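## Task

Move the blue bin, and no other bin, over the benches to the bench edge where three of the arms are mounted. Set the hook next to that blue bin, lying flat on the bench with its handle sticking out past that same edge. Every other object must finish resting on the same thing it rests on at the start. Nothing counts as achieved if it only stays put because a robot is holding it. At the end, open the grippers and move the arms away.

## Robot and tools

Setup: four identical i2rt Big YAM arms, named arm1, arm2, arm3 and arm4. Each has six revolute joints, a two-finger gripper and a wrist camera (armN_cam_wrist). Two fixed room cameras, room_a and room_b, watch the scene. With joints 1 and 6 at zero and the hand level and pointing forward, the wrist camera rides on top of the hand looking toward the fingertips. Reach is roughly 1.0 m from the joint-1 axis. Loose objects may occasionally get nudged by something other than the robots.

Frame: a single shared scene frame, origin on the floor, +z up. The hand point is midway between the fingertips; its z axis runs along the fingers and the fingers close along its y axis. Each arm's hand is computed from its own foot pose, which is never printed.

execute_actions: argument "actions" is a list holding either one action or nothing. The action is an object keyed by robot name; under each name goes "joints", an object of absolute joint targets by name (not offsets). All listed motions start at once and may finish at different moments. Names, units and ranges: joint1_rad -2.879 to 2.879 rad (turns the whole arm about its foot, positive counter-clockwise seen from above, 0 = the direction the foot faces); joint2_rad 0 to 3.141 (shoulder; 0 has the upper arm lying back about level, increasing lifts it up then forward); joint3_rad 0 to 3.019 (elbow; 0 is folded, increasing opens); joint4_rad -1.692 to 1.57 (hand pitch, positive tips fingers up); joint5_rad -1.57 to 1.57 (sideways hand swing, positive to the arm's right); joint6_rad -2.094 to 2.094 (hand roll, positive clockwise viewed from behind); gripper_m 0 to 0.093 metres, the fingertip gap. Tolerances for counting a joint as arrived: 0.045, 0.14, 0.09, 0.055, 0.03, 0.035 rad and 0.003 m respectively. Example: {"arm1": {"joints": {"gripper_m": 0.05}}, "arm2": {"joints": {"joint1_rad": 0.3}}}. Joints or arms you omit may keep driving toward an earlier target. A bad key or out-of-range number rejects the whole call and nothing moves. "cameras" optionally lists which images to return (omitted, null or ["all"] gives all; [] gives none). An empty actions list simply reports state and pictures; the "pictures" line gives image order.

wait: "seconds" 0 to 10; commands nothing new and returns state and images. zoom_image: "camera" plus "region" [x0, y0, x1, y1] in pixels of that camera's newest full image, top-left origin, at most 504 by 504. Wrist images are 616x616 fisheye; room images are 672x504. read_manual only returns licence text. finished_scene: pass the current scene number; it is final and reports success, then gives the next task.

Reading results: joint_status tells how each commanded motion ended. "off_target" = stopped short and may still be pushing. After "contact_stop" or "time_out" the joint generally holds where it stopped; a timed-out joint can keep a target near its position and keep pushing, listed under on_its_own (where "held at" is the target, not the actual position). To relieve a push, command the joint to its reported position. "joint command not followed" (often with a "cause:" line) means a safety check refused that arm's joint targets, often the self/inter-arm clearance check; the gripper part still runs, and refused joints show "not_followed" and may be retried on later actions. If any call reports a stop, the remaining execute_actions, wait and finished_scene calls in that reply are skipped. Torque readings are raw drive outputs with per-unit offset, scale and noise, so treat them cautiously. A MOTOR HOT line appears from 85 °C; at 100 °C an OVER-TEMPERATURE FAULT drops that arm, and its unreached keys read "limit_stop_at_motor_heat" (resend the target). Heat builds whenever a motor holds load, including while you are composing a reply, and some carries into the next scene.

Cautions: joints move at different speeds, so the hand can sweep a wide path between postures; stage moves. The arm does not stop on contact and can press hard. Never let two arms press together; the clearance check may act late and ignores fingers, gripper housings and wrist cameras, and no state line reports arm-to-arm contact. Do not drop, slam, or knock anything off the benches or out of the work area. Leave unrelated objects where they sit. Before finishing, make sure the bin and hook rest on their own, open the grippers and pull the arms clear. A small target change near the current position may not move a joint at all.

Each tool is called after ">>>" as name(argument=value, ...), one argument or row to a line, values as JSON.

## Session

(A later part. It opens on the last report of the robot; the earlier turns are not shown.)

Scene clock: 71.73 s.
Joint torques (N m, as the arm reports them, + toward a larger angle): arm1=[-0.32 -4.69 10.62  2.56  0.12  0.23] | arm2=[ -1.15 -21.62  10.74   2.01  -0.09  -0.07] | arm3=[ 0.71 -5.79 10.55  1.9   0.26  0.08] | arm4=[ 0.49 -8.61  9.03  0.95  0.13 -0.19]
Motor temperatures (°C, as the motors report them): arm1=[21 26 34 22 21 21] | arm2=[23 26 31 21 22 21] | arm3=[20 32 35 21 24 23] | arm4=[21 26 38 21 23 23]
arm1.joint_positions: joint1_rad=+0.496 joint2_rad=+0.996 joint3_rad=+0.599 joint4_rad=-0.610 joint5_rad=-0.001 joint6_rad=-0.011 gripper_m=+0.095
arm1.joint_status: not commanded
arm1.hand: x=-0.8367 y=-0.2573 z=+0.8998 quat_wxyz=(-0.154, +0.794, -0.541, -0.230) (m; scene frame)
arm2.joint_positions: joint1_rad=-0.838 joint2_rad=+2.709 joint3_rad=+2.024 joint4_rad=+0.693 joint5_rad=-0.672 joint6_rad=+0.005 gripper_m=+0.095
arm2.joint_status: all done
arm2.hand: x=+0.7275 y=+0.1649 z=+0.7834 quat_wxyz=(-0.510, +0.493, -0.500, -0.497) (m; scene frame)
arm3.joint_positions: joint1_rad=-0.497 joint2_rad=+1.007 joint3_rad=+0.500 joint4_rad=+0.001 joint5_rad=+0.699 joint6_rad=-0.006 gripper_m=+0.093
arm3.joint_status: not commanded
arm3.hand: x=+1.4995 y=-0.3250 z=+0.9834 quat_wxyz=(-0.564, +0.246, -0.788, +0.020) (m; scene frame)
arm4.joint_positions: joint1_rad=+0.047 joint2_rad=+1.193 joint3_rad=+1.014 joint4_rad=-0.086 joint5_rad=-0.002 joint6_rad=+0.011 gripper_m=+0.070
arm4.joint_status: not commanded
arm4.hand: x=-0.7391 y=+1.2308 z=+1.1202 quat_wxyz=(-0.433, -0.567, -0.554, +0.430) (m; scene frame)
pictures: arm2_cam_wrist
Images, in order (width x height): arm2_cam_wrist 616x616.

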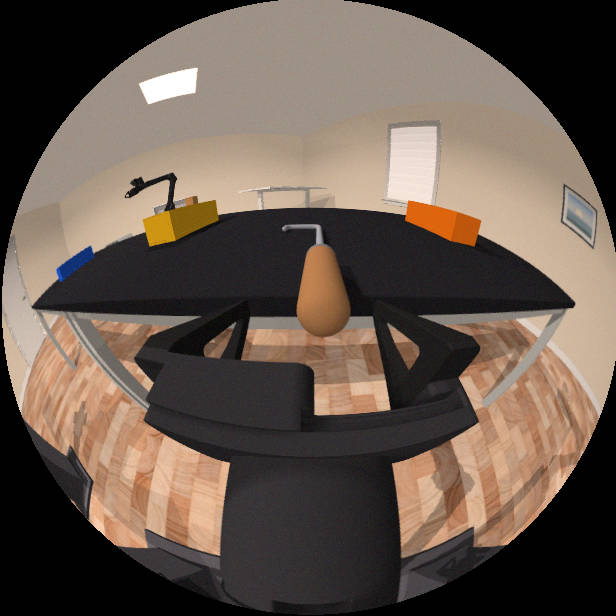

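Too low; raise and advance slightly via elbow.

>>> execute_actions(
  actions=[
    {"arm2":{"joints":{"joint3_rad":2.10}}},
  ],
  cameras=["arm2_cam_wrist"],
)

Scene clock: 76.37 s.
Joint torques (N m, as the arm reports them, + toward a larger angle): arm1=[-0.31 -4.68 10.61  2.55  0.12  0.24] | arm2=[ -1.02 -21.56  11.42   1.93  -0.08  -0.09] | arm3=[ 0.81 -5.87 10.65  1.88  0.25  0.07] | arm4=[ 0.49 -8.63  9.03  0.94  0.13 -0.19]
Motor temperatures (°C, as the motors report them): arm1=[21 26 34 22 21 21] | arm2=[23 27 32 21 22 21] | arm3=[20 30 34 21 24 23] | arm4=[21 25 38 21 23 23]
arm1.joint_positions: joint1_rad=+0.496 joint2_rad=+0.996 joint3_rad=+0.599 joint4_rad=-0.610 joint5_rad=-0.001 joint6_rad=-0.011 gripper_m=+0.095
arm1.joint_status: not commanded
arm1.hand: x=-0.8367 y=-0.2573 z=+0.8998 quat_wxyz=(-0.154, +0.794, -0.541, -0.230) (m; scene frame)
arm2.joint_positions: joint1_rad=-0.838 joint2_rad=+2.709 joint3_rad=+2.057 joint4_rad=+0.693 joint5_rad=-0.672 joint6_rad=+0.005 gripper_m=+0.095
arm2.joint_status: all done
arm2.hand: x=+0.7322 y=+0.1706 z=+0.8000 quat_wxyz=(-0.521, +0.491, -0.489, -0.498) (m; scene frame)
arm3.joint_positions: joint1_rad=-0.497 joint2_rad=+1.007 joint3_rad=+0.500 joint4_rad=+0.001 joint5_rad=+0.699 joint6_rad=-0.006 gripper_m=+0.093
arm3.joint_status: not commanded
arm3.hand: x=+1.4995 y=-0.3250 z=+0.9834 quat_wxyz=(-0.564, +0.246, -0.788, +0.020) (m; scene frame)
arm4.joint_positions: joint1_rad=+0.047 joint2_rad=+1.193 joint3_rad=+1.014 joint4_rad=-0.086 joint5_rad=-0.002 joint6_rad=+0.011 gripper_m=+0.070
arm4.joint_status: not commanded
arm4.hand: x=-0.7391 y=+1.2308 z=+1.1202 quat_wxyz=(-0.433, -0.567, -0.554, +0.430) (m; scene frame)
pictures: arm2_cam_wrist
Images, in order (width x height): arm2_cam_wrist 616x616.

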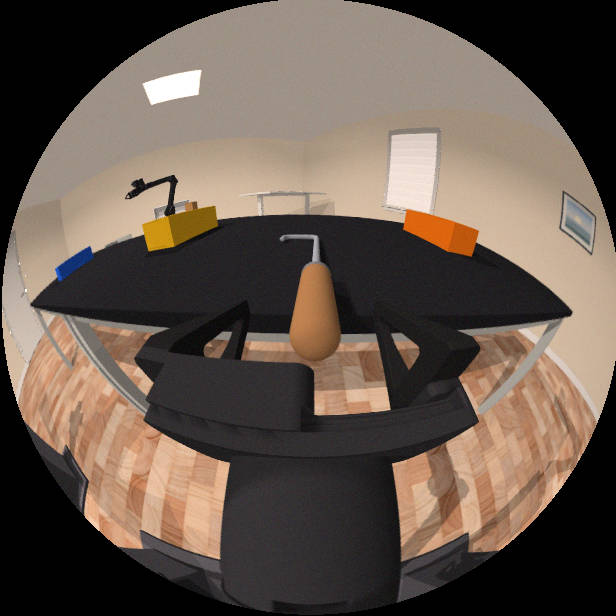

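>>> execute_actions(
  actions=[
    {"arm2":{"joints":{"joint1_rad":-0.81,"joint5_rad":-0.6}}},
  ],
  cameras=[],
)

>>> execute_actions(
  actions=[
    {"arm2":{"joints":{"gripper_m":0}}},
  ],
  cameras=[],
)

>>> execute_actions(
  actions=[
    {"arm2":{"joints":{"joint6_rad":1.57,"joint2_rad":2.67}}},
  ],
  cameras=["arm2_cam_wrist"],
)

>>> execute_actions(
  actions=[
    {"arm2":{"joints":{"joint2_rad":2.3,"joint3_rad":1.9,"joint4_rad":0.48}}},
  ],
  cameras=["arm2_cam_wrist"],
)

Scene clock: 84.73 s.
Joint torques (N m, as the arm reports them, + toward a larger angle): arm1=[-0.31 -4.66 10.62  2.55  0.12  0.24] | arm2=[  0.65 -21.8   11.52   2.09  -0.03  -0.06] | arm3=[ 0.85 -5.99 10.65  1.93  0.24  0.08] | arm4=[ 0.47 -8.59  9.03  0.95  0.14 -0.19]
Motor temperatures (°C, as the motors report them): arm1=[21 25 34 22 21 21] | arm2=[23 29 33 21 22 21] | arm3=[20 29 34 21 24 23] | arm4=[21 25 38 21 23 23]
arm1.joint_positions: joint1_rad=+0.496 joint2_rad=+0.996 joint3_rad=+0.599 joint4_rad=-0.610 joint5_rad=-0.001 joint6_rad=-0.011 gripper_m=+0.095
arm1.joint_status: not commanded
arm1.hand: x=-0.8367 y=-0.2573 z=+0.8998 quat_wxyz=(-0.154, +0.794, -0.541, -0.230) (m; scene frame)
arm2.joint_positions: joint1_rad=-0.817 joint2_rad=+2.709 joint3_rad=+2.057 joint4_rad=+0.693 joint5_rad=-0.602 joint6_rad=+0.005 gripper_m=+0.095
arm2.joint_status: all done
arm2.hand: x=+0.7280 y=+0.1804 z=+0.8003 quat_wxyz=(-0.533, +0.478, -0.500, -0.487) (m; scene frame)
arm3.joint_positions: joint1_rad=-0.497 joint2_rad=+1.007 joint3_rad=+0.500 joint4_rad=+0.001 joint5_rad=+0.699 joint6_rad=-0.006 gripper_m=+0.093
arm3.joint_status: not commanded
arm3.hand: x=+1.4995 y=-0.3250 z=+0.9834 quat_wxyz=(-0.564, +0.246, -0.788, +0.020) (m; scene frame)
arm4.joint_positions: joint1_rad=+0.047 joint2_rad=+1.193 joint3_rad=+1.014 joint4_rad=-0.086 joint5_rad=-0.002 joint6_rad=+0.011 gripper_m=+0.070
arm4.joint_status: not commanded
arm4.hand: x=-0.7391 y=+1.2308 z=+1.1202 quat_wxyz=(-0.433, -0.567, -0.554, +0.430) (m; scene frame)
pictures: none
No camera images: the call's "cameras" was empty. Leave "cameras" out to get every camera's image.

Scene clock: 85.47 s.
Joint torques (N m, as the arm reports them, + toward a larger angle): arm1=[-0.36 -4.65 10.62  2.56  0.12  0.24] | arm2=[  0.33 -21.38  11.56   2.    -0.14  -0.06] | arm3=[ 0.39 -5.69 10.57  1.97  0.23  0.06] | arm4=[ 0.48 -8.61  9.03  0.94  0.13 -0.19]
Motor temperatures (°C, as the motors report them): arm1=[21 25 34 22 21 21] | arm2=[23 29 33 21 22 21] | arm3=[20 29 34 21 24 23] | arm4=[21 25 38 21 23 23]
arm1.joint_positions: joint1_rad=+0.496 joint2_rad=+0.996 joint3_rad=+0.599 joint4_rad=-0.610 joint5_rad=-0.001 joint6_rad=-0.011 gripper_m=+0.095
arm1.joint_status: not commanded
arm1.hand: x=-0.8367 y=-0.2573 z=+0.8998 quat_wxyz=(-0.154, +0.794, -0.541, -0.230) (m; scene frame)
arm2.joint_positions: joint1_rad=-0.817 joint2_rad=+2.709 joint3_rad=+2.057 joint4_rad=+0.693 joint5_rad=-0.600 joint6_rad=+0.005 gripper_m=+0.031
arm2.joint_status: gripper_m off_target (ended at +0.031, target +0.000)
arm2.hand: x=+0.7284 y=+0.1804 z=+0.8003 quat_wxyz=(-0.534, +0.478, -0.501, -0.486) (m; scene frame)
arm3.joint_positions: joint1_rad=-0.497 joint2_rad=+1.007 joint3_rad=+0.500 joint4_rad=+0.001 joint5_rad=+0.699 joint6_rad=-0.006 gripper_m=+0.093
arm3.joint_status: not commanded
arm3.hand: x=+1.4995 y=-0.3250 z=+0.9834 quat_wxyz=(-0.564, +0.246, -0.788, +0.020) (m; scene frame)
arm4.joint_positions: joint1_rad=+0.047 joint2_rad=+1.193 joint3_rad=+1.014 joint4_rad=-0.086 joint5_rad=-0.002 joint6_rad=+0.011 gripper_m=+0.070
arm4.joint_status: not commanded
arm4.hand: x=-0.7391 y=+1.2308 z=+1.1202 quat_wxyz=(-0.433, -0.567, -0.554, +0.430) (m; scene frame)
pictures: none
No camera images: the call's "cameras" was empty. Leave "cameras" out to get every camera's image.

Scene clock: 87.63 s.
Joint torques (N m, as the arm reports them, + toward a larger angle): arm1=[-0.33 -4.69 10.61  2.56  0.12  0.24] | arm2=[  0.   -24.8   11.59   3.02  -0.17  -0.03] | arm3=[ 0.58 -6.05 10.53  1.83  0.23  0.08] | arm4=[ 0.45 -8.59  9.03  0.94  0.14 -0.19]
Motor temperatures (°C, as the motors report them): arm1=[21 25 34 22 21 21] | arm2=[23 30 33 21 22 21] | arm3=[20 29 34 21 24 23] | arm4=[21 25 38 21 23 23]
arm1.joint_positions: joint1_rad=+0.496 joint2_rad=+0.996 joint3_rad=+0.599 joint4_rad=-0.610 joint5_rad=-0.001 joint6_rad=-0.011 gripper_m=+0.095
arm1.joint_status: not commanded
arm1.hand: x=-0.8367 y=-0.2573 z=+0.8998 quat_wxyz=(-0.154, +0.794, -0.541, -0.230) (m; scene frame)
arm2.joint_positions: joint1_rad=-0.817 joint2_rad=+2.707 joint3_rad=+2.057 joint4_rad=+0.671 joint5_rad=-0.599 joint6_rad=+1.556 gripper_m=+0.031
arm2.joint_status: all done
arm2.hand: x=+0.7288 y=+0.1807 z=+0.7967 quat_wxyz=(-0.037, -0.015, -0.698, -0.715) (m; scene frame)
arm3.joint_positions: joint1_rad=-0.497 joint2_rad=+1.007 joint3_rad=+0.500 joint4_rad=+0.001 joint5_rad=+0.699 joint6_rad=-0.006 gripper_m=+0.093
arm3.joint_status: not commanded
arm3.hand: x=+1.4995 y=-0.3250 z=+0.9834 quat_wxyz=(-0.564, +0.246, -0.788, +0.020) (m; scene frame)
arm4.joint_positions: joint1_rad=+0.047 joint2_rad=+1.193 joint3_rad=+1.014 joint4_rad=-0.086 joint5_rad=-0.002 joint6_rad=+0.011 gripper_m=+0.070
arm4.joint_status: not commanded
arm4.hand: x=-0.7391 y=+1.2308 z=+1.1202 quat_wxyz=(-0.433, -0.567, -0.554, +0.430) (m; scene frame)
pictures: arm2_cam_wrist
Images, in order (width x height): arm2_cam_wrist 616x616.

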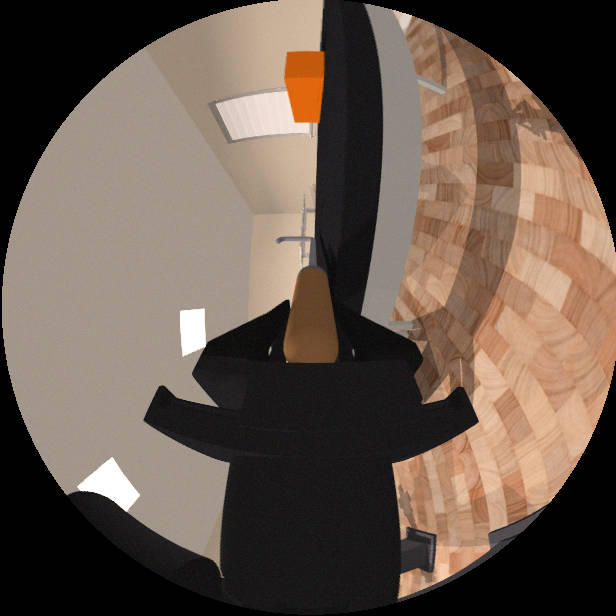

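Scene clock: 89.27 s.
Joint torques (N m, as the arm reports them, + toward a larger angle): arm1=[-0.33 -4.66 10.62  2.56  0.12  0.23] | arm2=[ -0.18 -23.38  10.98   3.16  -0.2   -0.05] | arm3=[ 0.75 -5.93 10.52  1.83  0.25  0.09] | arm4=[ 0.49 -8.59  9.03  0.95  0.14 -0.19]
Motor temperatures (°C, as the motors report them): arm1=[21 25 34 22 21 21] | arm2=[23 30 33 21 22 21] | arm3=[20 29 33 21 24 23] | arm4=[21 25 38 21 23 23]
arm1.joint_positions: joint1_rad=+0.496 joint2_rad=+0.996 joint3_rad=+0.599 joint4_rad=-0.610 joint5_rad=-0.001 joint6_rad=-0.011 gripper_m=+0.095
arm1.joint_status: not commanded
arm1.hand: x=-0.8367 y=-0.2573 z=+0.8998 quat_wxyz=(-0.154, +0.794, -0.541, -0.230) (m; scene frame)
arm2.joint_positions: joint1_rad=-0.817 joint2_rad=+2.336 joint3_rad=+1.874 joint4_rad=+0.455 joint5_rad=-0.598 joint6_rad=+1.562 gripper_m=+0.031
arm2.joint_status: all done
arm2.hand: x=+0.7139 y=+0.1615 z=+0.9805 quat_wxyz=(-0.029, -0.022, -0.706, -0.707) (m; scene frame)
arm3.joint_positions: joint1_rad=-0.497 joint2_rad=+1.007 joint3_rad=+0.500 joint4_rad=+0.001 joint5_rad=+0.699 joint6_rad=-0.006 gripper_m=+0.093
arm3.joint_status: not commanded
arm3.hand: x=+1.4995 y=-0.3250 z=+0.9834 quat_wxyz=(-0.564, +0.246, -0.788, +0.020) (m; scene frame)
arm4.joint_positions: joint1_rad=+0.047 joint2_rad=+1.193 joint3_rad=+1.014 joint4_rad=-0.086 joint5_rad=-0.002 joint6_rad=+0.011 gripper_m=+0.070
arm4.joint_status: not commanded
arm4.hand: x=-0.7391 y=+1.2308 z=+1.1202 quat_wxyz=(-0.433, -0.567, -0.554, +0.430) (m; scene frame)
pictures: arm2_cam_wrist
Images, in order (width x height): arm2_cam_wrist 616x616.

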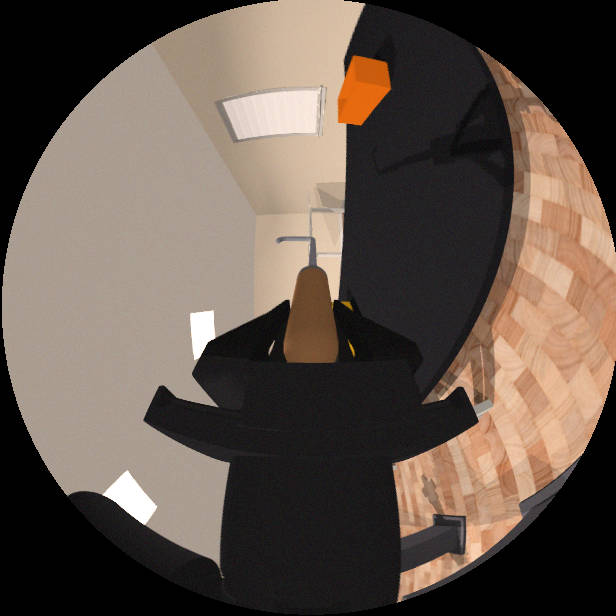

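>>> execute_actions(
  actions=[
    {"arm2":{"joints":{"joint1_rad":0.56,"joint5_rad":0.73}}},
  ],
  cameras=[],
)

>>> execute_actions(
  actions=[
    {"arm2":{"joints":{"joint2_rad":2.65,"joint3_rad":2.06,"joint4_rad":0.68}}},
  ],
  cameras=["arm2_cam_wrist"],
)

>>> execute_actions(
  actions=[
    {"arm2":{"joints":{"joint6_rad":0,"joint2_rad":2.67}}},
  ],
  cameras=["arm2_cam_wrist"],
)

Scene clock: 96.30 s.
Joint torques (N m, as the arm reports them, + toward a larger angle): arm1=[-0.32 -4.65 10.61  2.56  0.12  0.23] | arm2=[ -1.77 -23.5   10.85   3.11  -0.06  -0.03] | arm3=[ 0.55 -5.98 10.53  1.88  0.24  0.1 ] | arm4=[ 0.51 -8.61  9.03  0.94  0.14 -0.19]
Motor temperatures (°C, as the motors report them): arm1=[21 25 34 22 21 21] | arm2=[23 31 34 21 22 21] | arm3=[20 28 33 21 24 23] | arm4=[21 25 38 21 23 23]
arm1.joint_positions: joint1_rad=+0.496 joint2_rad=+0.996 joint3_rad=+0.599 joint4_rad=-0.610 joint5_rad=-0.001 joint6_rad=-0.011 gripper_m=+0.095
arm1.joint_status: not commanded
arm1.hand: x=-0.8367 y=-0.2573 z=+0.8998 quat_wxyz=(-0.154, +0.794, -0.541, -0.230) (m; scene frame)
arm2.joint_positions: joint1_rad=+0.561 joint2_rad=+2.337 joint3_rad=+1.874 joint4_rad=+0.453 joint5_rad=+0.729 joint6_rad=+1.562 gripper_m=+0.031
arm2.joint_status: all done
arm2.hand: x=-0.2471 y=+0.1458 z=+0.9744 quat_wxyz=(-0.015, -0.001, -0.707, -0.707) (m; scene frame)
arm3.joint_positions: joint1_rad=-0.497 joint2_rad=+1.007 joint3_rad=+0.500 joint4_rad=+0.001 joint5_rad=+0.699 joint6_rad=-0.006 gripper_m=+0.093
arm3.joint_status: not commanded
arm3.hand: x=+1.4995 y=-0.3250 z=+0.9834 quat_wxyz=(-0.564, +0.246, -0.788, +0.020) (m; scene frame)
arm4.joint_positions: joint1_rad=+0.047 joint2_rad=+1.193 joint3_rad=+1.014 joint4_rad=-0.086 joint5_rad=-0.002 joint6_rad=+0.011 gripper_m=+0.070
arm4.joint_status: not commanded
arm4.hand: x=-0.7391 y=+1.2308 z=+1.1202 quat_wxyz=(-0.433, -0.567, -0.554, +0.430) (m; scene frame)
pictures: none
No camera images: the call's "cameras" was empty. Leave "cameras" out to get every camera's image.

Scene clock: 97.47 s.
Joint torques (N m, as the arm reports them, + toward a larger angle): arm1=[-0.35 -4.68 10.61  2.55  0.12  0.24] | arm2=[ -1.06 -24.17  11.46   2.41  -0.13  -0.09] | arm3=[ 0.51 -5.88 10.48  1.86  0.26  0.1 ] | arm4=[ 0.45 -8.6   9.03  0.94  0.14 -0.19]
Motor temperatures (°C, as the motors report them): arm1=[21 25 34 22 21 21] | arm2=[23 32 34 21 22 21] | arm3=[20 28 33 21 24 23] | arm4=[21 25 38 21 23 23]
arm1.joint_positions: joint1_rad=+0.496 joint2_rad=+0.996 joint3_rad=+0.599 joint4_rad=-0.610 joint5_rad=-0.001 joint6_rad=-0.011 gripper_m=+0.095
arm1.joint_status: not commanded
arm1.hand: x=-0.8367 y=-0.2573 z=+0.8998 quat_wxyz=(-0.154, +0.794, -0.541, -0.230) (m; scene frame)
arm2.joint_positions: joint1_rad=+0.561 joint2_rad=+2.681 joint3_rad=+2.014 joint4_rad=+0.673 joint5_rad=+0.730 joint6_rad=+1.569 gripper_m=+0.031
arm2.joint_status: all done
arm2.hand: x=-0.2565 y=+0.1594 z=+0.7933 quat_wxyz=(-0.009, -0.007, -0.703, -0.711) (m; scene frame)
arm3.joint_positions: joint1_rad=-0.497 joint2_rad=+1.007 joint3_rad=+0.500 joint4_rad=+0.001 joint5_rad=+0.699 joint6_rad=-0.006 gripper_m=+0.093
arm3.joint_status: not commanded
arm3.hand: x=+1.4995 y=-0.3250 z=+0.9834 quat_wxyz=(-0.564, +0.246, -0.788, +0.020) (m; scene frame)
arm4.joint_positions: joint1_rad=+0.047 joint2_rad=+1.193 joint3_rad=+1.014 joint4_rad=-0.086 joint5_rad=-0.002 joint6_rad=+0.011 gripper_m=+0.070
arm4.joint_status: not commanded
arm4.hand: x=-0.7391 y=+1.2308 z=+1.1202 quat_wxyz=(-0.433, -0.567, -0.554, +0.430) (m; scene frame)
pictures: arm2_cam_wrist
Images, in order (width x height): arm2_cam_wrist 616x616.

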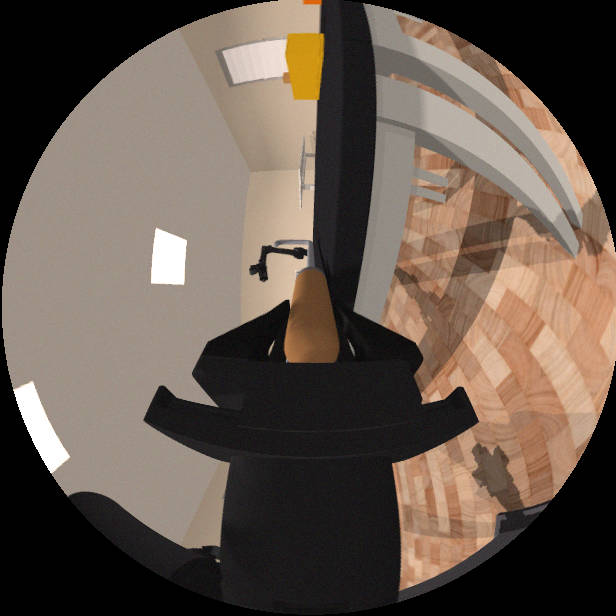

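Scene clock: 99.60 s.
Joint torques (N m, as the arm reports them, + toward a larger angle): arm1=[-0.35 -4.67 10.61  2.56  0.12  0.24] | arm2=[ -0.64 -22.6   11.38   2.43  -0.01  -0.12] | arm3=[ 0.75 -5.84 10.52  1.91  0.25  0.05] | arm4=[ 0.49 -8.63  9.03  0.94  0.14 -0.19]
Motor temperatures (°C, as the motors report them): arm1=[21 25 35 22 21 21] | arm2=[23 32 34 21 22 21] | arm3=[20 28 33 21 24 23] | arm4=[21 25 38 21 23 23]
arm1.joint_positions: joint1_rad=+0.496 joint2_rad=+0.996 joint3_rad=+0.599 joint4_rad=-0.610 joint5_rad=-0.001 joint6_rad=-0.011 gripper_m=+0.095
arm1.joint_status: not commanded
arm1.hand: x=-0.8367 y=-0.2573 z=+0.8998 quat_wxyz=(-0.154, +0.794, -0.541, -0.230) (m; scene frame)
arm2.joint_positions: joint1_rad=+0.561 joint2_rad=+2.677 joint3_rad=+2.018 joint4_rad=+0.673 joint5_rad=+0.727 joint6_rad=+0.010 gripper_m=+0.031
arm2.joint_status: all done
arm2.hand: x=-0.2581 y=+0.1605 z=+0.7992 quat_wxyz=(-0.506, +0.487, -0.504, -0.503) (m; scene frame)
arm3.joint_positions: joint1_rad=-0.497 joint2_rad=+1.007 joint3_rad=+0.500 joint4_rad=+0.001 joint5_rad=+0.699 joint6_rad=-0.006 gripper_m=+0.093
arm3.joint_status: not commanded
arm3.hand: x=+1.4995 y=-0.3250 z=+0.9834 quat_wxyz=(-0.564, +0.246, -0.788, +0.020) (m; scene frame)
arm4.joint_positions: joint1_rad=+0.047 joint2_rad=+1.193 joint3_rad=+1.014 joint4_rad=-0.086 joint5_rad=-0.002 joint6_rad=+0.011 gripper_m=+0.070
arm4.joint_status: not commanded
arm4.hand: x=-0.7391 y=+1.2308 z=+1.1202 quat_wxyz=(-0.433, -0.567, -0.554, +0.430) (m; scene frame)
pictures: arm2_cam_wrist
Images, in order (width x height): arm2_cam_wrist 616x616.

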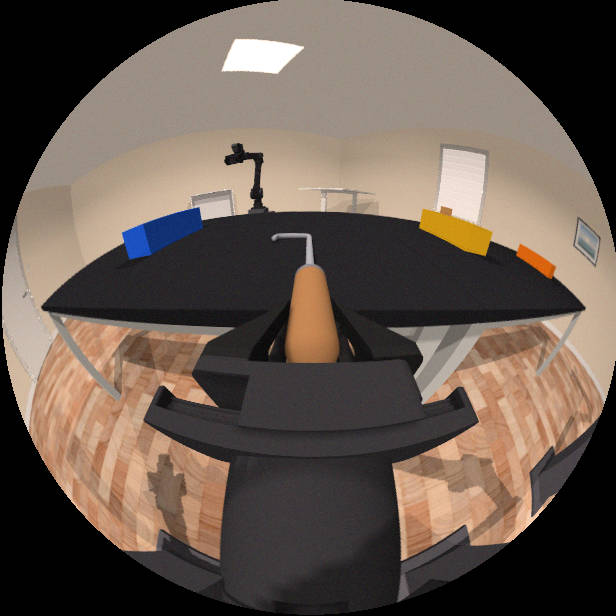

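>>> execute_actions(
  actions=[
    {"arm2":{"joints":{"gripper_m":0.093}}},
  ],
  cameras=[],
)

>>> execute_actions(
  actions=[
    {"arm2":{"joints":{"joint2_rad":1.3,"joint3_rad":1.3,"joint4_rad":0.3}}},
  ],
  cameras=[],
)

>>> execute_actions(
  actions=[
    {"arm2":{"joints":{"joint1_rad":-0.5,"joint5_rad":0,"joint2_rad":1.0,"joint3_rad":0.5,"joint4_rad":0}},"arm1":{"joints":{"joint1_rad":-0.67,"joint2_rad":2.39,"joint3_rad":1.42,"joint4_rad":1.0,"joint5_rad":-0.8}}},
  ],
  cameras=[],
)

>>> execute_actions(
  actions=[
    {"arm1":{"joints":{"joint1_rad":-0.535,"joint2_rad":2.595,"joint3_rad":1.90,"joint4_rad":0.73,"joint5_rad":-0.67}}},
  ],
  cameras=["arm1_cam_wrist"],
)

Scene clock: 107.93 s.
Joint torques (N m, as the arm reports them, + toward a larger angle): arm1=[-0.34 -4.67 10.62  2.55  0.12  0.24] | arm2=[ -1.49 -22.51  11.2    2.38  -0.09  -0.1 ] | arm3=[ 0.73 -6.01 10.42  1.98  0.25  0.07] | arm4=[ 0.48 -8.62  9.03  0.94  0.13 -0.19]
Motor temperatures (°C, as the motors report them): arm1=[21 25 35 22 21 21] | arm2=[23 33 34 21 22 21] | arm3=[20 28 33 21 24 23] | arm4=[21 25 38 21 23 23]
arm1.joint_positions: joint1_rad=+0.496 joint2_rad=+0.996 joint3_rad=+0.599 joint4_rad=-0.610 joint5_rad=-0.001 joint6_rad=-0.011 gripper_m=+0.095
arm1.joint_status: not commanded
arm1.hand: x=-0.8367 y=-0.2573 z=+0.8998 quat_wxyz=(-0.154, +0.794, -0.541, -0.230) (m; scene frame)
arm2.joint_positions: joint1_rad=+0.561 joint2_rad=+2.677 joint3_rad=+2.018 joint4_rad=+0.673 joint5_rad=+0.728 joint6_rad=+0.007 gripper_m=+0.093
arm2.joint_status: all done
arm2.hand: x=-0.2579 y=+0.1605 z=+0.7992 quat_wxyz=(-0.507, +0.487, -0.504, -0.502) (m; scene frame)
arm3.joint_positions: joint1_rad=-0.497 joint2_rad=+1.007 joint3_rad=+0.500 joint4_rad=+0.001 joint5_rad=+0.699 joint6_rad=-0.006 gripper_m=+0.093
arm3.joint_status: not commanded
arm3.hand: x=+1.4995 y=-0.3250 z=+0.9834 quat_wxyz=(-0.564, +0.246, -0.788, +0.020) (m; scene frame)
arm4.joint_positions: joint1_rad=+0.047 joint2_rad=+1.193 joint3_rad=+1.014 joint4_rad=-0.086 joint5_rad=-0.002 joint6_rad=+0.011 gripper_m=+0.070
arm4.joint_status: not commanded
arm4.hand: x=-0.7391 y=+1.2308 z=+1.1202 quat_wxyz=(-0.433, -0.567, -0.554, +0.430) (m; scene frame)
pictures: none
No camera images: the call's "cameras" was empty. Leave "cameras" out to get every camera's image.

Scene clock: 109.93 s.
Joint torques (N m, as the arm reports them, + toward a larger angle): arm1=[-0.32 -4.69 10.61  2.55  0.12  0.23] | arm2=[-1.24 -8.8   9.27  1.65 -0.21 -0.11] | arm3=[ 0.49 -5.78 10.52  1.84  0.25  0.1 ] | arm4=[ 0.48 -8.63  9.03  0.94  0.13 -0.19]
Motor temperatures (°C, as the motors report them): arm1=[21 25 35 22 21 21] | arm2=[23 32 34 21 22 21] | arm3=[20 28 33 21 24 23] | arm4=[21 25 38 21 23 23]
arm1.joint_positions: joint1_rad=+0.496 joint2_rad=+0.996 joint3_rad=+0.599 joint4_rad=-0.610 joint5_rad=-0.001 joint6_rad=-0.011 gripper_m=+0.095
arm1.joint_status: not commanded
arm1.hand: x=-0.8367 y=-0.2573 z=+0.8998 quat_wxyz=(-0.154, +0.794, -0.541, -0.230) (m; scene frame)
arm2.joint_positions: joint1_rad=+0.561 joint2_rad=+1.299 joint3_rad=+1.303 joint4_rad=+0.304 joint5_rad=+0.729 joint6_rad=+0.006 gripper_m=+0.093
arm2.joint_status: all done
arm2.hand: x=-0.0433 y=-0.0984 z=+1.3662 quat_wxyz=(-0.508, +0.378, -0.490, -0.599) (m; scene frame)
arm3.joint_positions: joint1_rad=-0.497 joint2_rad=+1.007 joint3_rad=+0.500 joint4_rad=+0.001 joint5_rad=+0.699 joint6_rad=-0.006 gripper_m=+0.093
arm3.joint_status: not commanded
arm3.hand: x=+1.4995 y=-0.3250 z=+0.9834 quat_wxyz=(-0.564, +0.246, -0.788, +0.020) (m; scene frame)
arm4.joint_positions: joint1_rad=+0.047 joint2_rad=+1.193 joint3_rad=+1.014 joint4_rad=-0.086 joint5_rad=-0.002 joint6_rad=+0.011 gripper_m=+0.070
arm4.joint_status: not commanded
arm4.hand: x=-0.7391 y=+1.2308 z=+1.1202 quat_wxyz=(-0.433, -0.567, -0.554, +0.430) (m; scene frame)
pictures: none
No camera images: the call's "cameras" was empty. Leave "cameras" out to get every camera's image.

Scene clock: 111.93 s.
Joint torques (N m, as the arm reports them, + toward a larger angle): arm1=[ -1.16 -20.48   9.56   3.49   0.     0.22] | arm2=[-0.98 -4.51  8.99  2.2  -0.21 -0.08] | arm3=[ 0.34 -5.76 10.51  1.85  0.24  0.04] | arm4=[ 0.48 -8.61  9.02  0.94  0.13 -0.19]
Motor temperatures (°C, as the motors report them): arm1=[21 26 35 22 21 21] | arm2=[23 32 34 21 22 21] | arm3=[20 28 33 21 24 23] | arm4=[21 25 38 21 23 23]
arm1.joint_positions: joint1_rad=-0.663 joint2_rad=+2.395 joint3_rad=+1.392 joint4_rad=+0.978 joint5_rad=-0.798 joint6_rad=-0.009 gripper_m=+0.095
arm1.joint_status: all done
arm1.hand: x=-0.2648 y=+0.0194 z=+0.7754 quat_wxyz=(-0.489, +0.503, -0.508, -0.499) (m; scene frame)
arm2.joint_positions: joint1_rad=-0.494 joint2_rad=+1.008 joint3_rad=+0.498 joint4_rad=+0.000 joint5_rad=+0.003 joint6_rad=+0.005 gripper_m=+0.093
arm2.joint_status: all done
arm2.hand: x=+0.3811 y=-0.1970 z=+0.9717 quat_wxyz=(-0.418, +0.492, -0.706, -0.292) (m; scene frame)
arm3.joint_positions: joint1_rad=-0.497 joint2_rad=+1.007 joint3_rad=+0.500 joint4_rad=+0.001 joint5_rad=+0.699 joint6_rad=-0.006 gripper_m=+0.093
arm3.joint_status: not commanded
arm3.hand: x=+1.4995 y=-0.3250 z=+0.9834 quat_wxyz=(-0.564, +0.246, -0.788, +0.020) (m; scene frame)
arm4.joint_positions: joint1_rad=+0.047 joint2_rad=+1.193 joint3_rad=+1.014 joint4_rad=-0.086 joint5_rad=-0.002 joint6_rad=+0.011 gripper_m=+0.070
arm4.joint_status: not commanded
arm4.hand: x=-0.7391 y=+1.2308 z=+1.1202 quat_wxyz=(-0.433, -0.567, -0.554, +0.430) (m; scene frame)
pictures: none
No camera images: the call's "cameras" was empty. Leave "cameras" out to get every camera's image.

Scene clock: 113.57 s.
Joint torques (N m, as the arm reports them, + toward a larger angle): arm1=[ -0.92 -23.09  11.89   2.19   0.19   0.22] | arm2=[-0.94 -4.22  8.96  2.19 -0.21 -0.06] | arm3=[ 0.68 -6.08 10.47  1.96  0.22  0.06] | arm4=[ 0.47 -8.62  9.02  0.94  0.14 -0.19]
Motor temperatures (°C, as the motors report them): arm1=[21 26 35 22 21 21] | arm2=[23 31 33 21 22 21] | arm3=[20 28 33 21 24 23] | arm4=[21 25 39 21 23 23]
arm1.joint_positions: joint1_rad=-0.534 joint2_rad=+2.590 joint3_rad=+1.871 joint4_rad=+0.741 joint5_rad=-0.672 joint6_rad=-0.009 gripper_m=+0.095
arm1.joint_status: all done
arm1.hand: x=-0.2538 y=+0.1646 z=+0.7878 quat_wxyz=(-0.505, +0.503, -0.491, -0.501) (m; scene frame)
arm2.joint_positions: joint1_rad=-0.494 joint2_rad=+1.008 joint3_rad=+0.498 joint4_rad=+0.000 joint5_rad=+0.003 joint6_rad=+0.005 gripper_m=+0.093
arm2.joint_status: not commanded
arm2.hand: x=+0.3811 y=-0.1970 z=+0.9717 quat_wxyz=(-0.418, +0.492, -0.706, -0.292) (m; scene frame)
arm3.joint_positions: joint1_rad=-0.497 joint2_rad=+1.007 joint3_rad=+0.500 joint4_rad=+0.001 joint5_rad=+0.699 joint6_rad=-0.006 gripper_m=+0.093
arm3.joint_status: not commanded
arm3.hand: x=+1.4995 y=-0.3250 z=+0.9834 quat_wxyz=(-0.564, +0.246, -0.788, +0.020) (m; scene frame)
arm4.joint_positions: joint1_rad=+0.047 joint2_rad=+1.193 joint3_rad=+1.014 joint4_rad=-0.086 joint5_rad=-0.002 joint6_rad=+0.011 gripper_m=+0.070
arm4.joint_status: not commanded
arm4.hand: x=-0.7391 y=+1.2308 z=+1.1202 quat_wxyz=(-0.433, -0.567, -0.554, +0.430) (m; scene frame)
pictures: arm1_cam_wrist
Images, in order (width x height): arm1_cam_wrist 616x616.

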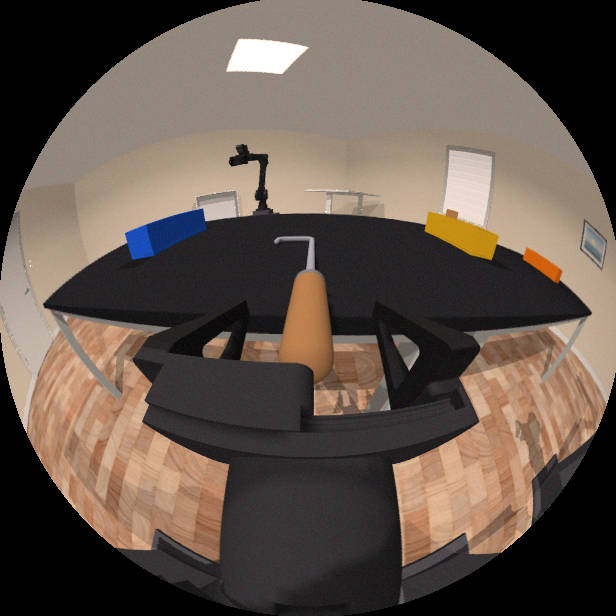

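>>> execute_actions(
  actions=[
    {"arm1":{"joints":{"gripper_m":0}}},
  ],
  cameras=[],
)

>>> execute_actions(
  actions=[
    {"arm1":{"joints":{"joint2_rad":2.49,"joint4_rad":0.68,"joint6_rad":-0.75}}},
  ],
  cameras=[],
)

>>> execute_actions(
  actions=[
    {"arm1":{"joints":{"joint2_rad":2.42,"joint4_rad":0.62,"joint6_rad":-1.57}}},
  ],
  cameras=[],
)

>>> execute_actions(
  actions=[
    {"arm1":{"joints":{"joint2_rad":2.0,"joint3_rad":1.5,"joint4_rad":0.6}}},
  ],
  cameras=[],
)

>>> execute_actions(
  actions=[
    {"arm1":{"joints":{"joint1_rad":0.17,"joint5_rad":-0.05}}},
  ],
  cameras=["arm1_cam_wrist","arm4_cam_wrist","room_a"],
)

>>> zoom_image(
  camera="arm4_cam_wrist",
  region=[230,130,390,300],
)

Scene clock: 128.67 s.
Joint torques (N m, as the arm reports them, + toward a larger angle): arm1=[ -0.63 -23.33  11.88   2.12   0.17   0.22] | arm2=[-1.1  -4.63  8.97  2.22 -0.27 -0.08] | arm3=[ 0.65 -5.89 10.47  1.86  0.24  0.07] | arm4=[ 0.48 -8.64  9.03  0.95  0.13 -0.19]
Motor temperatures (°C, as the motors report them): arm1=[21 30 36 22 21 21] | arm2=[23 28 32 21 22 21] | arm3=[20 27 33 21 24 23] | arm4=[21 25 39 21 23 23]
arm1.joint_positions: joint1_rad=-0.534 joint2_rad=+2.590 joint3_rad=+1.871 joint4_rad=+0.741 joint5_rad=-0.672 joint6_rad=-0.009 gripper_m=+0.031
arm1.joint_status: gripper_m off_target (ended at +0.031, target +0.000)
arm1.hand: x=-0.2537 y=+0.1646 z=+0.7878 quat_wxyz=(-0.505, +0.503, -0.491, -0.501) (m; scene frame)
arm2.joint_positions: joint1_rad=-0.494 joint2_rad=+1.008 joint3_rad=+0.498 joint4_rad=+0.000 joint5_rad=+0.003 joint6_rad=+0.005 gripper_m=+0.093
arm2.joint_status: not commanded
arm2.hand: x=+0.3811 y=-0.1970 z=+0.9717 quat_wxyz=(-0.418, +0.492, -0.706, -0.292) (m; scene frame)
arm3.joint_positions: joint1_rad=-0.497 joint2_rad=+1.007 joint3_rad=+0.500 joint4_rad=+0.001 joint5_rad=+0.699 joint6_rad=-0.006 gripper_m=+0.093
arm3.joint_status: not commanded
arm3.hand: x=+1.4995 y=-0.3250 z=+0.9834 quat_wxyz=(-0.564, +0.246, -0.788, +0.020) (m; scene frame)
arm4.joint_positions: joint1_rad=+0.047 joint2_rad=+1.193 joint3_rad=+1.014 joint4_rad=-0.086 joint5_rad=-0.002 joint6_rad=+0.011 gripper_m=+0.070
arm4.joint_status: not commanded
arm4.hand: x=-0.7391 y=+1.2308 z=+1.1202 quat_wxyz=(-0.433, -0.567, -0.554, +0.430) (m; scene frame)
pictures: none
No camera images: the call's "cameras" was empty. Leave "cameras" out to get every camera's image.

Scene clock: 130.37 s.
Joint torques (N m, as the arm reports them, + toward a larger angle): arm1=[ -0.64 -26.59  12.22   2.58   0.17  -0.08] | arm2=[-0.83 -4.19  9.02  2.12 -0.24 -0.09] | arm3=[ 0.4  -6.06 10.59  1.94  0.23  0.09] | arm4=[ 0.48 -8.61  9.03  0.94  0.13 -0.2 ]
Motor temperatures (°C, as the motors report them): arm1=[21 31 36 22 21 21] | arm2=[23 28 32 21 22 21] | arm3=[20 27 33 21 24 23] | arm4=[21 25 39 21 23 23]
arm1.joint_positions: joint1_rad=-0.534 joint2_rad=+2.531 joint3_rad=+1.871 joint4_rad=+0.679 joint5_rad=-0.672 joint6_rad=-0.724 gripper_m=+0.031
arm1.joint_status: all done
arm1.hand: x=-0.2502 y=+0.1691 z=+0.8249 quat_wxyz=(-0.647, +0.644, -0.285, -0.293) (m; scene frame)
arm2.joint_positions: joint1_rad=-0.494 joint2_rad=+1.008 joint3_rad=+0.498 joint4_rad=+0.000 joint5_rad=+0.003 joint6_rad=+0.005 gripper_m=+0.093
arm2.joint_status: not commanded
arm2.hand: x=+0.3811 y=-0.1970 z=+0.9717 quat_wxyz=(-0.418, +0.492, -0.706, -0.292) (m; scene frame)
arm3.joint_positions: joint1_rad=-0.497 joint2_rad=+1.007 joint3_rad=+0.500 joint4_rad=+0.001 joint5_rad=+0.699 joint6_rad=-0.006 gripper_m=+0.093
arm3.joint_status: not commanded
arm3.hand: x=+1.4995 y=-0.3250 z=+0.9834 quat_wxyz=(-0.564, +0.246, -0.788, +0.020) (m; scene frame)
arm4.joint_positions: joint1_rad=+0.047 joint2_rad=+1.193 joint3_rad=+1.014 joint4_rad=-0.086 joint5_rad=-0.002 joint6_rad=+0.011 gripper_m=+0.070
arm4.joint_status: not commanded
arm4.hand: x=-0.7391 y=+1.2308 z=+1.1202 quat_wxyz=(-0.433, -0.567, -0.554, +0.430) (m; scene frame)
pictures: none
No camera images: the call's "cameras" was empty. Leave "cameras" out to get every camera's image.

Scene clock: 132.13 s.
Joint torques (N m, as the arm reports them, + toward a larger angle): arm1=[ -0.81 -27.6   12.45   3.12   0.13  -0.04] | arm2=[-1.31 -4.58  8.88  2.09 -0.25 -0.08] | arm3=[ 0.47 -6.16 10.55  1.89  0.26  0.06] | arm4=[ 0.51 -8.61  9.03  0.94  0.14 -0.19]
Motor temperatures (°C, as the motors report them): arm1=[21 31 36 22 21 21] | arm2=[23 28 32 21 22 21] | arm3=[20 27 33 21 24 23] | arm4=[21 25 39 21 23 23]
arm1.joint_positions: joint1_rad=-0.534 joint2_rad=+2.475 joint3_rad=+1.871 joint4_rad=+0.605 joint5_rad=-0.670 joint6_rad=-1.549 gripper_m=+0.031
arm1.joint_status: all done
arm1.hand: x=-0.2477 y=+0.1717 z=+0.8585 quat_wxyz=(-0.705, +0.709, -0.008, -0.012) (m; scene frame)
arm2.joint_positions: joint1_rad=-0.494 joint2_rad=+1.008 joint3_rad=+0.498 joint4_rad=+0.000 joint5_rad=+0.003 joint6_rad=+0.005 gripper_m=+0.093
arm2.joint_status: not commanded
arm2.hand: x=+0.3811 y=-0.1970 z=+0.9717 quat_wxyz=(-0.418, +0.492, -0.706, -0.292) (m; scene frame)
arm3.joint_positions: joint1_rad=-0.497 joint2_rad=+1.007 joint3_rad=+0.500 joint4_rad=+0.001 joint5_rad=+0.699 joint6_rad=-0.006 gripper_m=+0.093
arm3.joint_status: not commanded
arm3.hand: x=+1.4995 y=-0.3250 z=+0.9834 quat_wxyz=(-0.564, +0.246, -0.788, +0.020) (m; scene frame)
arm4.joint_positions: joint1_rad=+0.047 joint2_rad=+1.193 joint3_rad=+1.014 joint4_rad=-0.086 joint5_rad=-0.002 joint6_rad=+0.011 gripper_m=+0.070
arm4.joint_status: not commanded
arm4.hand: x=-0.7391 y=+1.2308 z=+1.1202 quat_wxyz=(-0.433, -0.567, -0.554, +0.430) (m; scene frame)
pictures: none
No camera images: the call's "cameras" was empty. Leave "cameras" out to get every camera's image.

Scene clock: 133.53 s.
Joint torques (N m, as the arm reports them, + toward a larger angle): arm1=[ -0.71 -20.24  11.9    3.58   0.07   0.03] | arm2=[-1.01 -4.43  8.96  2.17 -0.22 -0.09] | arm3=[ 0.38 -5.94 10.65  1.96  0.26  0.07] | arm4=[ 0.45 -8.58  9.03  0.94  0.14 -0.19]
Motor temperatures (°C, as the motors report them): arm1=[21 31 36 22 21 21] | arm2=[23 28 32 21 22 21] | arm3=[20 27 33 21 24 23] | arm4=[21 25 39 21 23 23]
arm1.joint_positions: joint1_rad=-0.534 joint2_rad=+2.014 joint3_rad=+1.481 joint4_rad=+0.577 joint5_rad=-0.669 joint6_rad=-1.554 gripper_m=+0.031
arm1.joint_status: all done
arm1.hand: x=-0.3089 y=+0.0928 z=+1.0229 quat_wxyz=(-0.717, +0.697, +0.003, +0.000) (m; scene frame)
arm2.joint_positions: joint1_rad=-0.494 joint2_rad=+1.008 joint3_rad=+0.498 joint4_rad=+0.000 joint5_rad=+0.003 joint6_rad=+0.005 gripper_m=+0.093
arm2.joint_status: not commanded
arm2.hand: x=+0.3811 y=-0.1970 z=+0.9717 quat_wxyz=(-0.418, +0.492, -0.706, -0.292) (m; scene frame)
arm3.joint_positions: joint1_rad=-0.497 joint2_rad=+1.007 joint3_rad=+0.500 joint4_rad=+0.001 joint5_rad=+0.699 joint6_rad=-0.006 gripper_m=+0.093
arm3.joint_status: not commanded
arm3.hand: x=+1.4995 y=-0.3250 z=+0.9834 quat_wxyz=(-0.564, +0.246, -0.788, +0.020) (m; scene frame)
arm4.joint_positions: joint1_rad=+0.047 joint2_rad=+1.193 joint3_rad=+1.014 joint4_rad=-0.086 joint5_rad=-0.002 joint6_rad=+0.011 gripper_m=+0.070
arm4.joint_status: not commanded
arm4.hand: x=-0.7391 y=+1.2308 z=+1.1202 quat_wxyz=(-0.433, -0.567, -0.554, +0.430) (m; scene frame)
pictures: none
No camera images: the call's "cameras" was empty. Leave "cameras" out to get every camera's image.

Scene clock: 135.77 s.
Joint torques (N m, as the arm reports them, + toward a larger angle): arm1=[ -0.74 -20.74  12.16   3.7    0.14   0.04] | arm2=[-1.1  -4.64  8.89  2.19 -0.21 -0.08] | arm3=[ 0.53 -5.98 10.46  1.9   0.24  0.04] | arm4=[ 0.46 -8.6   9.03  0.96  0.14 -0.19]
Motor temperatures (°C, as the motors report them): arm1=[21 31 36 22 21 21] | arm2=[23 28 32 21 22 21] | arm3=[20 27 33 21 24 23] | arm4=[21 25 39 21 23 23]
arm1.joint_positions: joint1_rad=+0.173 joint2_rad=+2.014 joint3_rad=+1.481 joint4_rad=+0.577 joint5_rad=-0.051 joint6_rad=-1.554 gripper_m=+0.031
arm1.joint_status: all done
arm1.hand: x=-0.7522 y=+0.2296 z=+1.0266 quat_wxyz=(-0.719, +0.693, +0.025, -0.042) (m; scene frame)
arm2.joint_positions: joint1_rad=-0.494 joint2_rad=+1.008 joint3_rad=+0.498 joint4_rad=+0.000 joint5_rad=+0.003 joint6_rad=+0.005 gripper_m=+0.093
arm2.joint_status: not commanded
arm2.hand: x=+0.3811 y=-0.1970 z=+0.9717 quat_wxyz=(-0.418, +0.492, -0.706, -0.292) (m; scene frame)
arm3.joint_positions: joint1_rad=-0.497 joint2_rad=+1.007 joint3_rad=+0.500 joint4_rad=+0.001 joint5_rad=+0.699 joint6_rad=-0.006 gripper_m=+0.093
arm3.joint_status: not commanded
arm3.hand: x=+1.4995 y=-0.3250 z=+0.9834 quat_wxyz=(-0.564, +0.246, -0.788, +0.020) (m; scene frame)
arm4.joint_positions: joint1_rad=+0.047 joint2_rad=+1.193 joint3_rad=+1.014 joint4_rad=-0.086 joint5_rad=-0.002 joint6_rad=+0.011 gripper_m=+0.070
arm4.joint_status: not commanded
arm4.hand: x=-0.7391 y=+1.2308 z=+1.1202 quat_wxyz=(-0.433, -0.567, -0.554, +0.430) (m; scene frame)
pictures: arm1_cam_wrist, arm4_cam_wrist, room_a
Images, in order (width x height): arm1_cam_wrist 616x616, arm4_cam_wrist 616x616, room_a 672x504.

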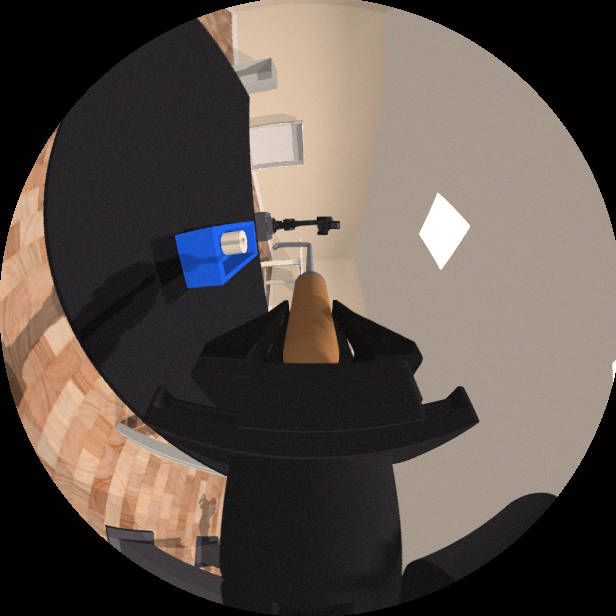

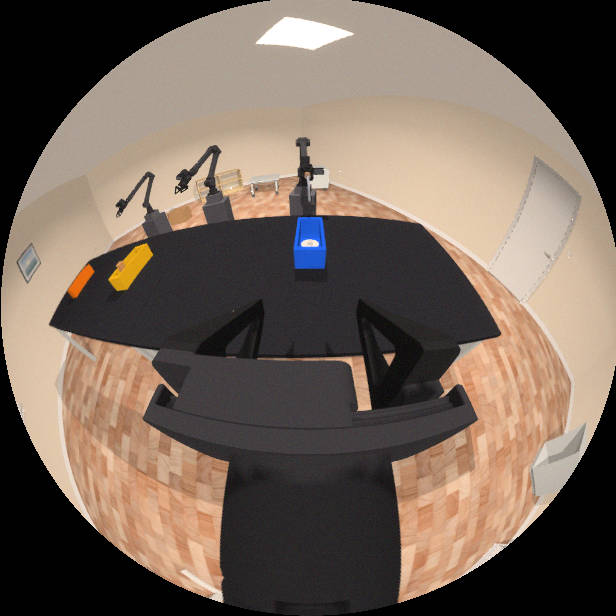

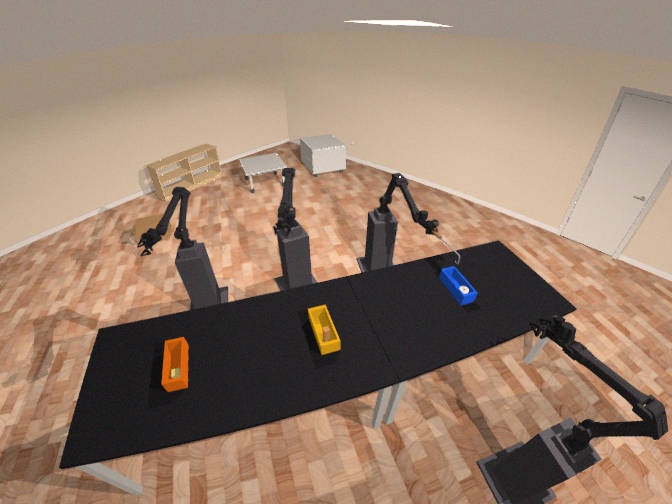

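Region (230, 130, 390, 300) of arm4_cam_wrist's 616x616 image, scaled by 2.965, with more detail than that image has; it fills the left 474 columns of this view, and the rest is white.

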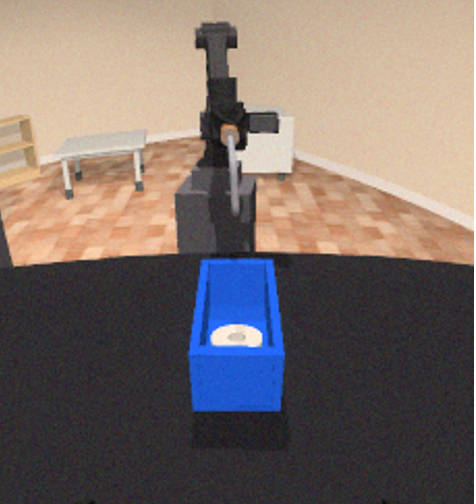

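>>> execute_actions(
  actions=[
    {"arm1":{"joints":{"joint2_rad":2.22,"joint4_rad":0.79}}},
  ],
  cameras=["arm1_cam_wrist"],
)

>>> execute_actions(
  actions=[
    {"arm1":{"joints":{"joint2_rad":2.03,"joint3_rad":1.076,"joint4_rad":0.98}}},
  ],
  cameras=[],
)

>>> execute_actions(
  actions=[
    {"arm1":{"joints":{"joint2_rad":1.885,"joint3_rad":0.77,"joint4_rad":1.14}}},
  ],
  cameras=[],
)

>>> execute_actions(
  actions=[
    {"arm1":{"joints":{"joint2_rad":1.79,"joint3_rad":0.575,"joint4_rad":1.245}}},
  ],
  cameras=["arm1_cam_wrist","room_a"],
)

Scene clock: 143.43 s.
Joint torques (N m, as the arm reports them, + toward a larger angle): arm1=[ -0.61 -23.85  11.1    4.02   0.12   0.12] | arm2=[-1.07 -4.39  9.08  2.15 -0.24 -0.12] | arm3=[ 0.35 -5.64 10.55  1.92  0.23  0.08] | arm4=[ 0.51 -8.63  9.03  0.94  0.13 -0.19]
Motor temperatures (°C, as the motors report them): arm1=[21 32 37 22 21 21] | arm2=[23 27 32 21 22 21] | arm3=[20 27 33 21 24 23] | arm4=[21 25 39 21 23 23]
arm1.joint_positions: joint1_rad=+0.173 joint2_rad=+2.262 joint3_rad=+1.476 joint4_rad=+0.760 joint5_rad=-0.051 joint6_rad=-1.561 gripper_m=+0.031
arm1.joint_status: all done
arm1.hand: x=-0.7538 y=+0.2396 z=+0.8685 quat_wxyz=(-0.695, +0.718, +0.028, -0.039) (m; scene frame)
arm2.joint_positions: joint1_rad=-0.494 joint2_rad=+1.008 joint3_rad=+0.498 joint4_rad=+0.000 joint5_rad=+0.003 joint6_rad=+0.005 gripper_m=+0.093
arm2.joint_status: not commanded
arm2.hand: x=+0.3811 y=-0.1970 z=+0.9717 quat_wxyz=(-0.418, +0.492, -0.706, -0.292) (m; scene frame)
arm3.joint_positions: joint1_rad=-0.497 joint2_rad=+1.007 joint3_rad=+0.500 joint4_rad=+0.001 joint5_rad=+0.699 joint6_rad=-0.006 gripper_m=+0.093
arm3.joint_status: not commanded
arm3.hand: x=+1.4995 y=-0.3250 z=+0.9834 quat_wxyz=(-0.564, +0.246, -0.788, +0.020) (m; scene frame)
arm4.joint_positions: joint1_rad=+0.047 joint2_rad=+1.193 joint3_rad=+1.014 joint4_rad=-0.086 joint5_rad=-0.002 joint6_rad=+0.011 gripper_m=+0.070
arm4.joint_status: not commanded
arm4.hand: x=-0.7391 y=+1.2308 z=+1.1202 quat_wxyz=(-0.433, -0.567, -0.554, +0.430) (m; scene frame)
pictures: arm1_cam_wrist
Images, in order (width x height): arm1_cam_wrist 616x616.

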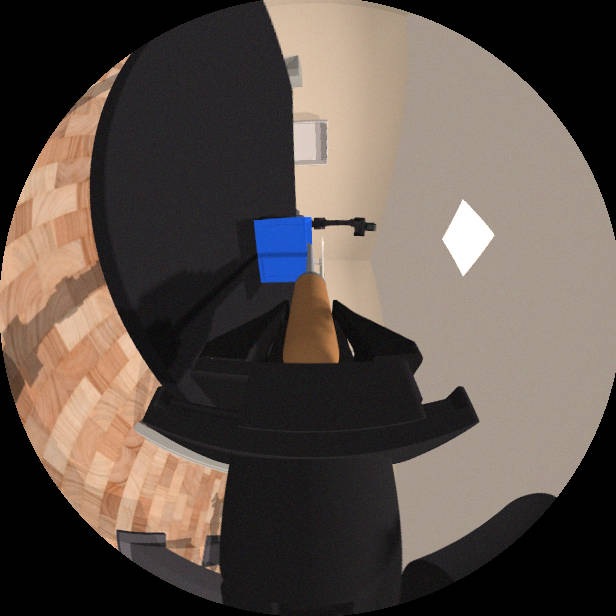

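Scene clock: 144.57 s.
Joint torques (N m, as the arm reports them, + toward a larger angle): arm1=[ -0.68 -19.2    7.95   4.23   0.11   0.14] | arm2=[-1.38 -4.62  8.97  2.31 -0.21 -0.07] | arm3=[ 0.84 -5.99 10.63  1.88  0.25  0.09] | arm4=[ 0.47 -8.62  9.04  0.94  0.14 -0.19]
Motor temperatures (°C, as the motors report them): arm1=[21 32 36 22 21 21] | arm2=[23 27 32 21 22 21] | arm3=[20 27 33 21 24 23] | arm4=[21 25 39 21 23 23]
arm1.joint_positions: joint1_rad=+0.173 joint2_rad=+2.060 joint3_rad=+1.069 joint4_rad=+0.943 joint5_rad=-0.051 joint6_rad=-1.563 gripper_m=+0.031
arm1.joint_status: all done
arm1.hand: x=-0.7487 y=+0.1230 z=+0.8687 quat_wxyz=(-0.687, +0.725, +0.028, -0.039) (m; scene frame)
arm2.joint_positions: joint1_rad=-0.494 joint2_rad=+1.008 joint3_rad=+0.498 joint4_rad=+0.000 joint5_rad=+0.003 joint6_rad=+0.005 gripper_m=+0.093
arm2.joint_status: not commanded
arm2.hand: x=+0.3811 y=-0.1970 z=+0.9717 quat_wxyz=(-0.418, +0.492, -0.706, -0.292) (m; scene frame)
arm3.joint_positions: joint1_rad=-0.497 joint2_rad=+1.007 joint3_rad=+0.500 joint4_rad=+0.001 joint5_rad=+0.699 joint6_rad=-0.006 gripper_m=+0.093
arm3.joint_status: not commanded
arm3.hand: x=+1.4995 y=-0.3250 z=+0.9834 quat_wxyz=(-0.564, +0.246, -0.788, +0.020) (m; scene frame)
arm4.joint_positions: joint1_rad=+0.047 joint2_rad=+1.193 joint3_rad=+1.014 joint4_rad=-0.086 joint5_rad=-0.002 joint6_rad=+0.011 gripper_m=+0.070
arm4.joint_status: not commanded
arm4.hand: x=-0.7391 y=+1.2308 z=+1.1202 quat_wxyz=(-0.433, -0.567, -0.554, +0.430) (m; scene frame)
pictures: none
No camera images: the call's "cameras" was empty. Leave "cameras" out to get every camera's image.

Scene clock: 145.50 s.
Joint torques (N m, as the arm reports them, + toward a larger angle): arm1=[ -0.83 -16.75   5.87   4.41   0.11   0.14] | arm2=[-0.87 -4.58  8.92  2.23 -0.25 -0.08] | arm3=[ 0.61 -6.07 10.53  1.94  0.24  0.09] | arm4=[ 0.48 -8.64  9.03  0.94  0.14 -0.19]
Motor temperatures (°C, as the motors report them): arm1=[21 32 36 22 21 21] | arm2=[23 27 32 21 22 21] | arm3=[20 27 33 21 24 23] | arm4=[21 25 39 21 23 23]
arm1.joint_positions: joint1_rad=+0.173 joint2_rad=+1.923 joint3_rad=+0.771 joint4_rad=+1.101 joint5_rad=-0.051 joint6_rad=-1.563 gripper_m=+0.031
arm1.joint_status: all done
arm1.hand: x=-0.7445 y=+0.0255 z=+0.8681 quat_wxyz=(-0.685, +0.727, +0.028, -0.039) (m; scene frame)
arm2.joint_positions: joint1_rad=-0.494 joint2_rad=+1.008 joint3_rad=+0.498 joint4_rad=+0.000 joint5_rad=+0.003 joint6_rad=+0.005 gripper_m=+0.093
arm2.joint_status: not commanded
arm2.hand: x=+0.3811 y=-0.1970 z=+0.9717 quat_wxyz=(-0.418, +0.492, -0.706, -0.292) (m; scene frame)
arm3.joint_positions: joint1_rad=-0.497 joint2_rad=+1.007 joint3_rad=+0.500 joint4_rad=+0.001 joint5_rad=+0.699 joint6_rad=-0.006 gripper_m=+0.093
arm3.joint_status: not commanded
arm3.hand: x=+1.4995 y=-0.3250 z=+0.9834 quat_wxyz=(-0.564, +0.246, -0.788, +0.020) (m; scene frame)
arm4.joint_positions: joint1_rad=+0.047 joint2_rad=+1.193 joint3_rad=+1.014 joint4_rad=-0.086 joint5_rad=-0.002 joint6_rad=+0.011 gripper_m=+0.070
arm4.joint_status: not commanded
arm4.hand: x=-0.7391 y=+1.2308 z=+1.1202 quat_wxyz=(-0.433, -0.567, -0.554, +0.430) (m; scene frame)
pictures: none
No camera images: the call's "cameras" was empty. Leave "cameras" out to get every camera's image.

Scene clock: 146.33 s.
Joint torques (N m, as the arm reports them, + toward a larger angle): arm1=[ -0.77 -14.35   5.38   4.75   0.11   0.14] | arm2=[-1.27 -4.02  9.14  2.26 -0.19 -0.09] | arm3=[ 0.44 -5.79 10.42  1.91  0.23  0.06] | arm4=[ 0.48 -8.61  9.03  0.95  0.13 -0.19]
Motor temperatures (°C, as the motors report them): arm1=[21 32 36 22 21 21] | arm2=[23 27 32 21 22 21] | arm3=[20 27 34 21 24 23] | arm4=[21 25 39 21 23 23]
arm1.joint_positions: joint1_rad=+0.173 joint2_rad=+1.826 joint3_rad=+0.570 joint4_rad=+1.198 joint5_rad=-0.051 joint6_rad=-1.563 gripper_m=+0.031
arm1.joint_status: all done
arm1.hand: x=-0.7414 y=-0.0444 z=+0.8701 quat_wxyz=(-0.683, +0.729, +0.028, -0.039) (m; scene frame)
arm2.joint_positions: joint1_rad=-0.494 joint2_rad=+1.008 joint3_rad=+0.498 joint4_rad=+0.000 joint5_rad=+0.003 joint6_rad=+0.005 gripper_m=+0.093
arm2.joint_status: not commanded
arm2.hand: x=+0.3811 y=-0.1970 z=+0.9717 quat_wxyz=(-0.418, +0.492, -0.706, -0.292) (m; scene frame)
arm3.joint_positions: joint1_rad=-0.497 joint2_rad=+1.007 joint3_rad=+0.500 joint4_rad=+0.001 joint5_rad=+0.699 joint6_rad=-0.006 gripper_m=+0.093
arm3.joint_status: not commanded
arm3.hand: x=+1.4995 y=-0.3250 z=+0.9834 quat_wxyz=(-0.564, +0.246, -0.788, +0.020) (m; scene frame)
arm4.joint_positions: joint1_rad=+0.047 joint2_rad=+1.193 joint3_rad=+1.014 joint4_rad=-0.086 joint5_rad=-0.002 joint6_rad=+0.011 gripper_m=+0.070
arm4.joint_status: not commanded
arm4.hand: x=-0.7391 y=+1.2308 z=+1.1202 quat_wxyz=(-0.433, -0.567, -0.554, +0.430) (m; scene frame)
pictures: arm1_cam_wrist, room_a
Images, in order (width x height): arm1_cam_wrist 616x616, room_a 672x504.

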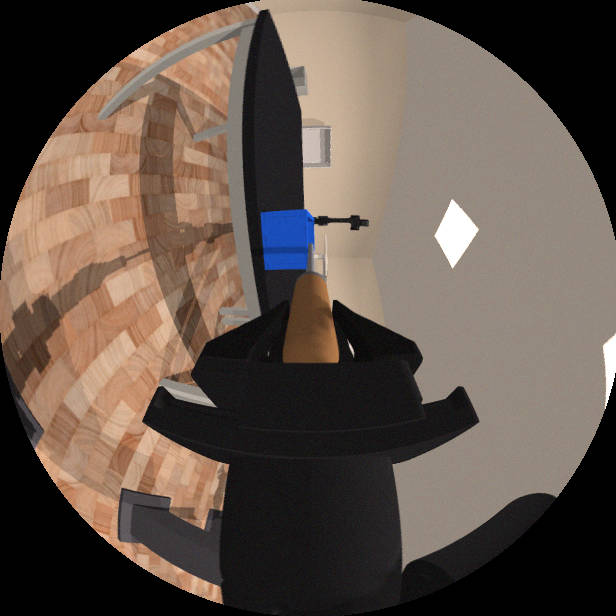

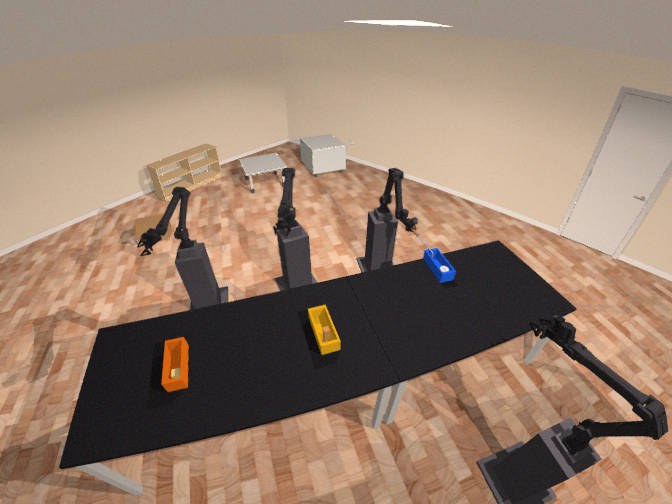

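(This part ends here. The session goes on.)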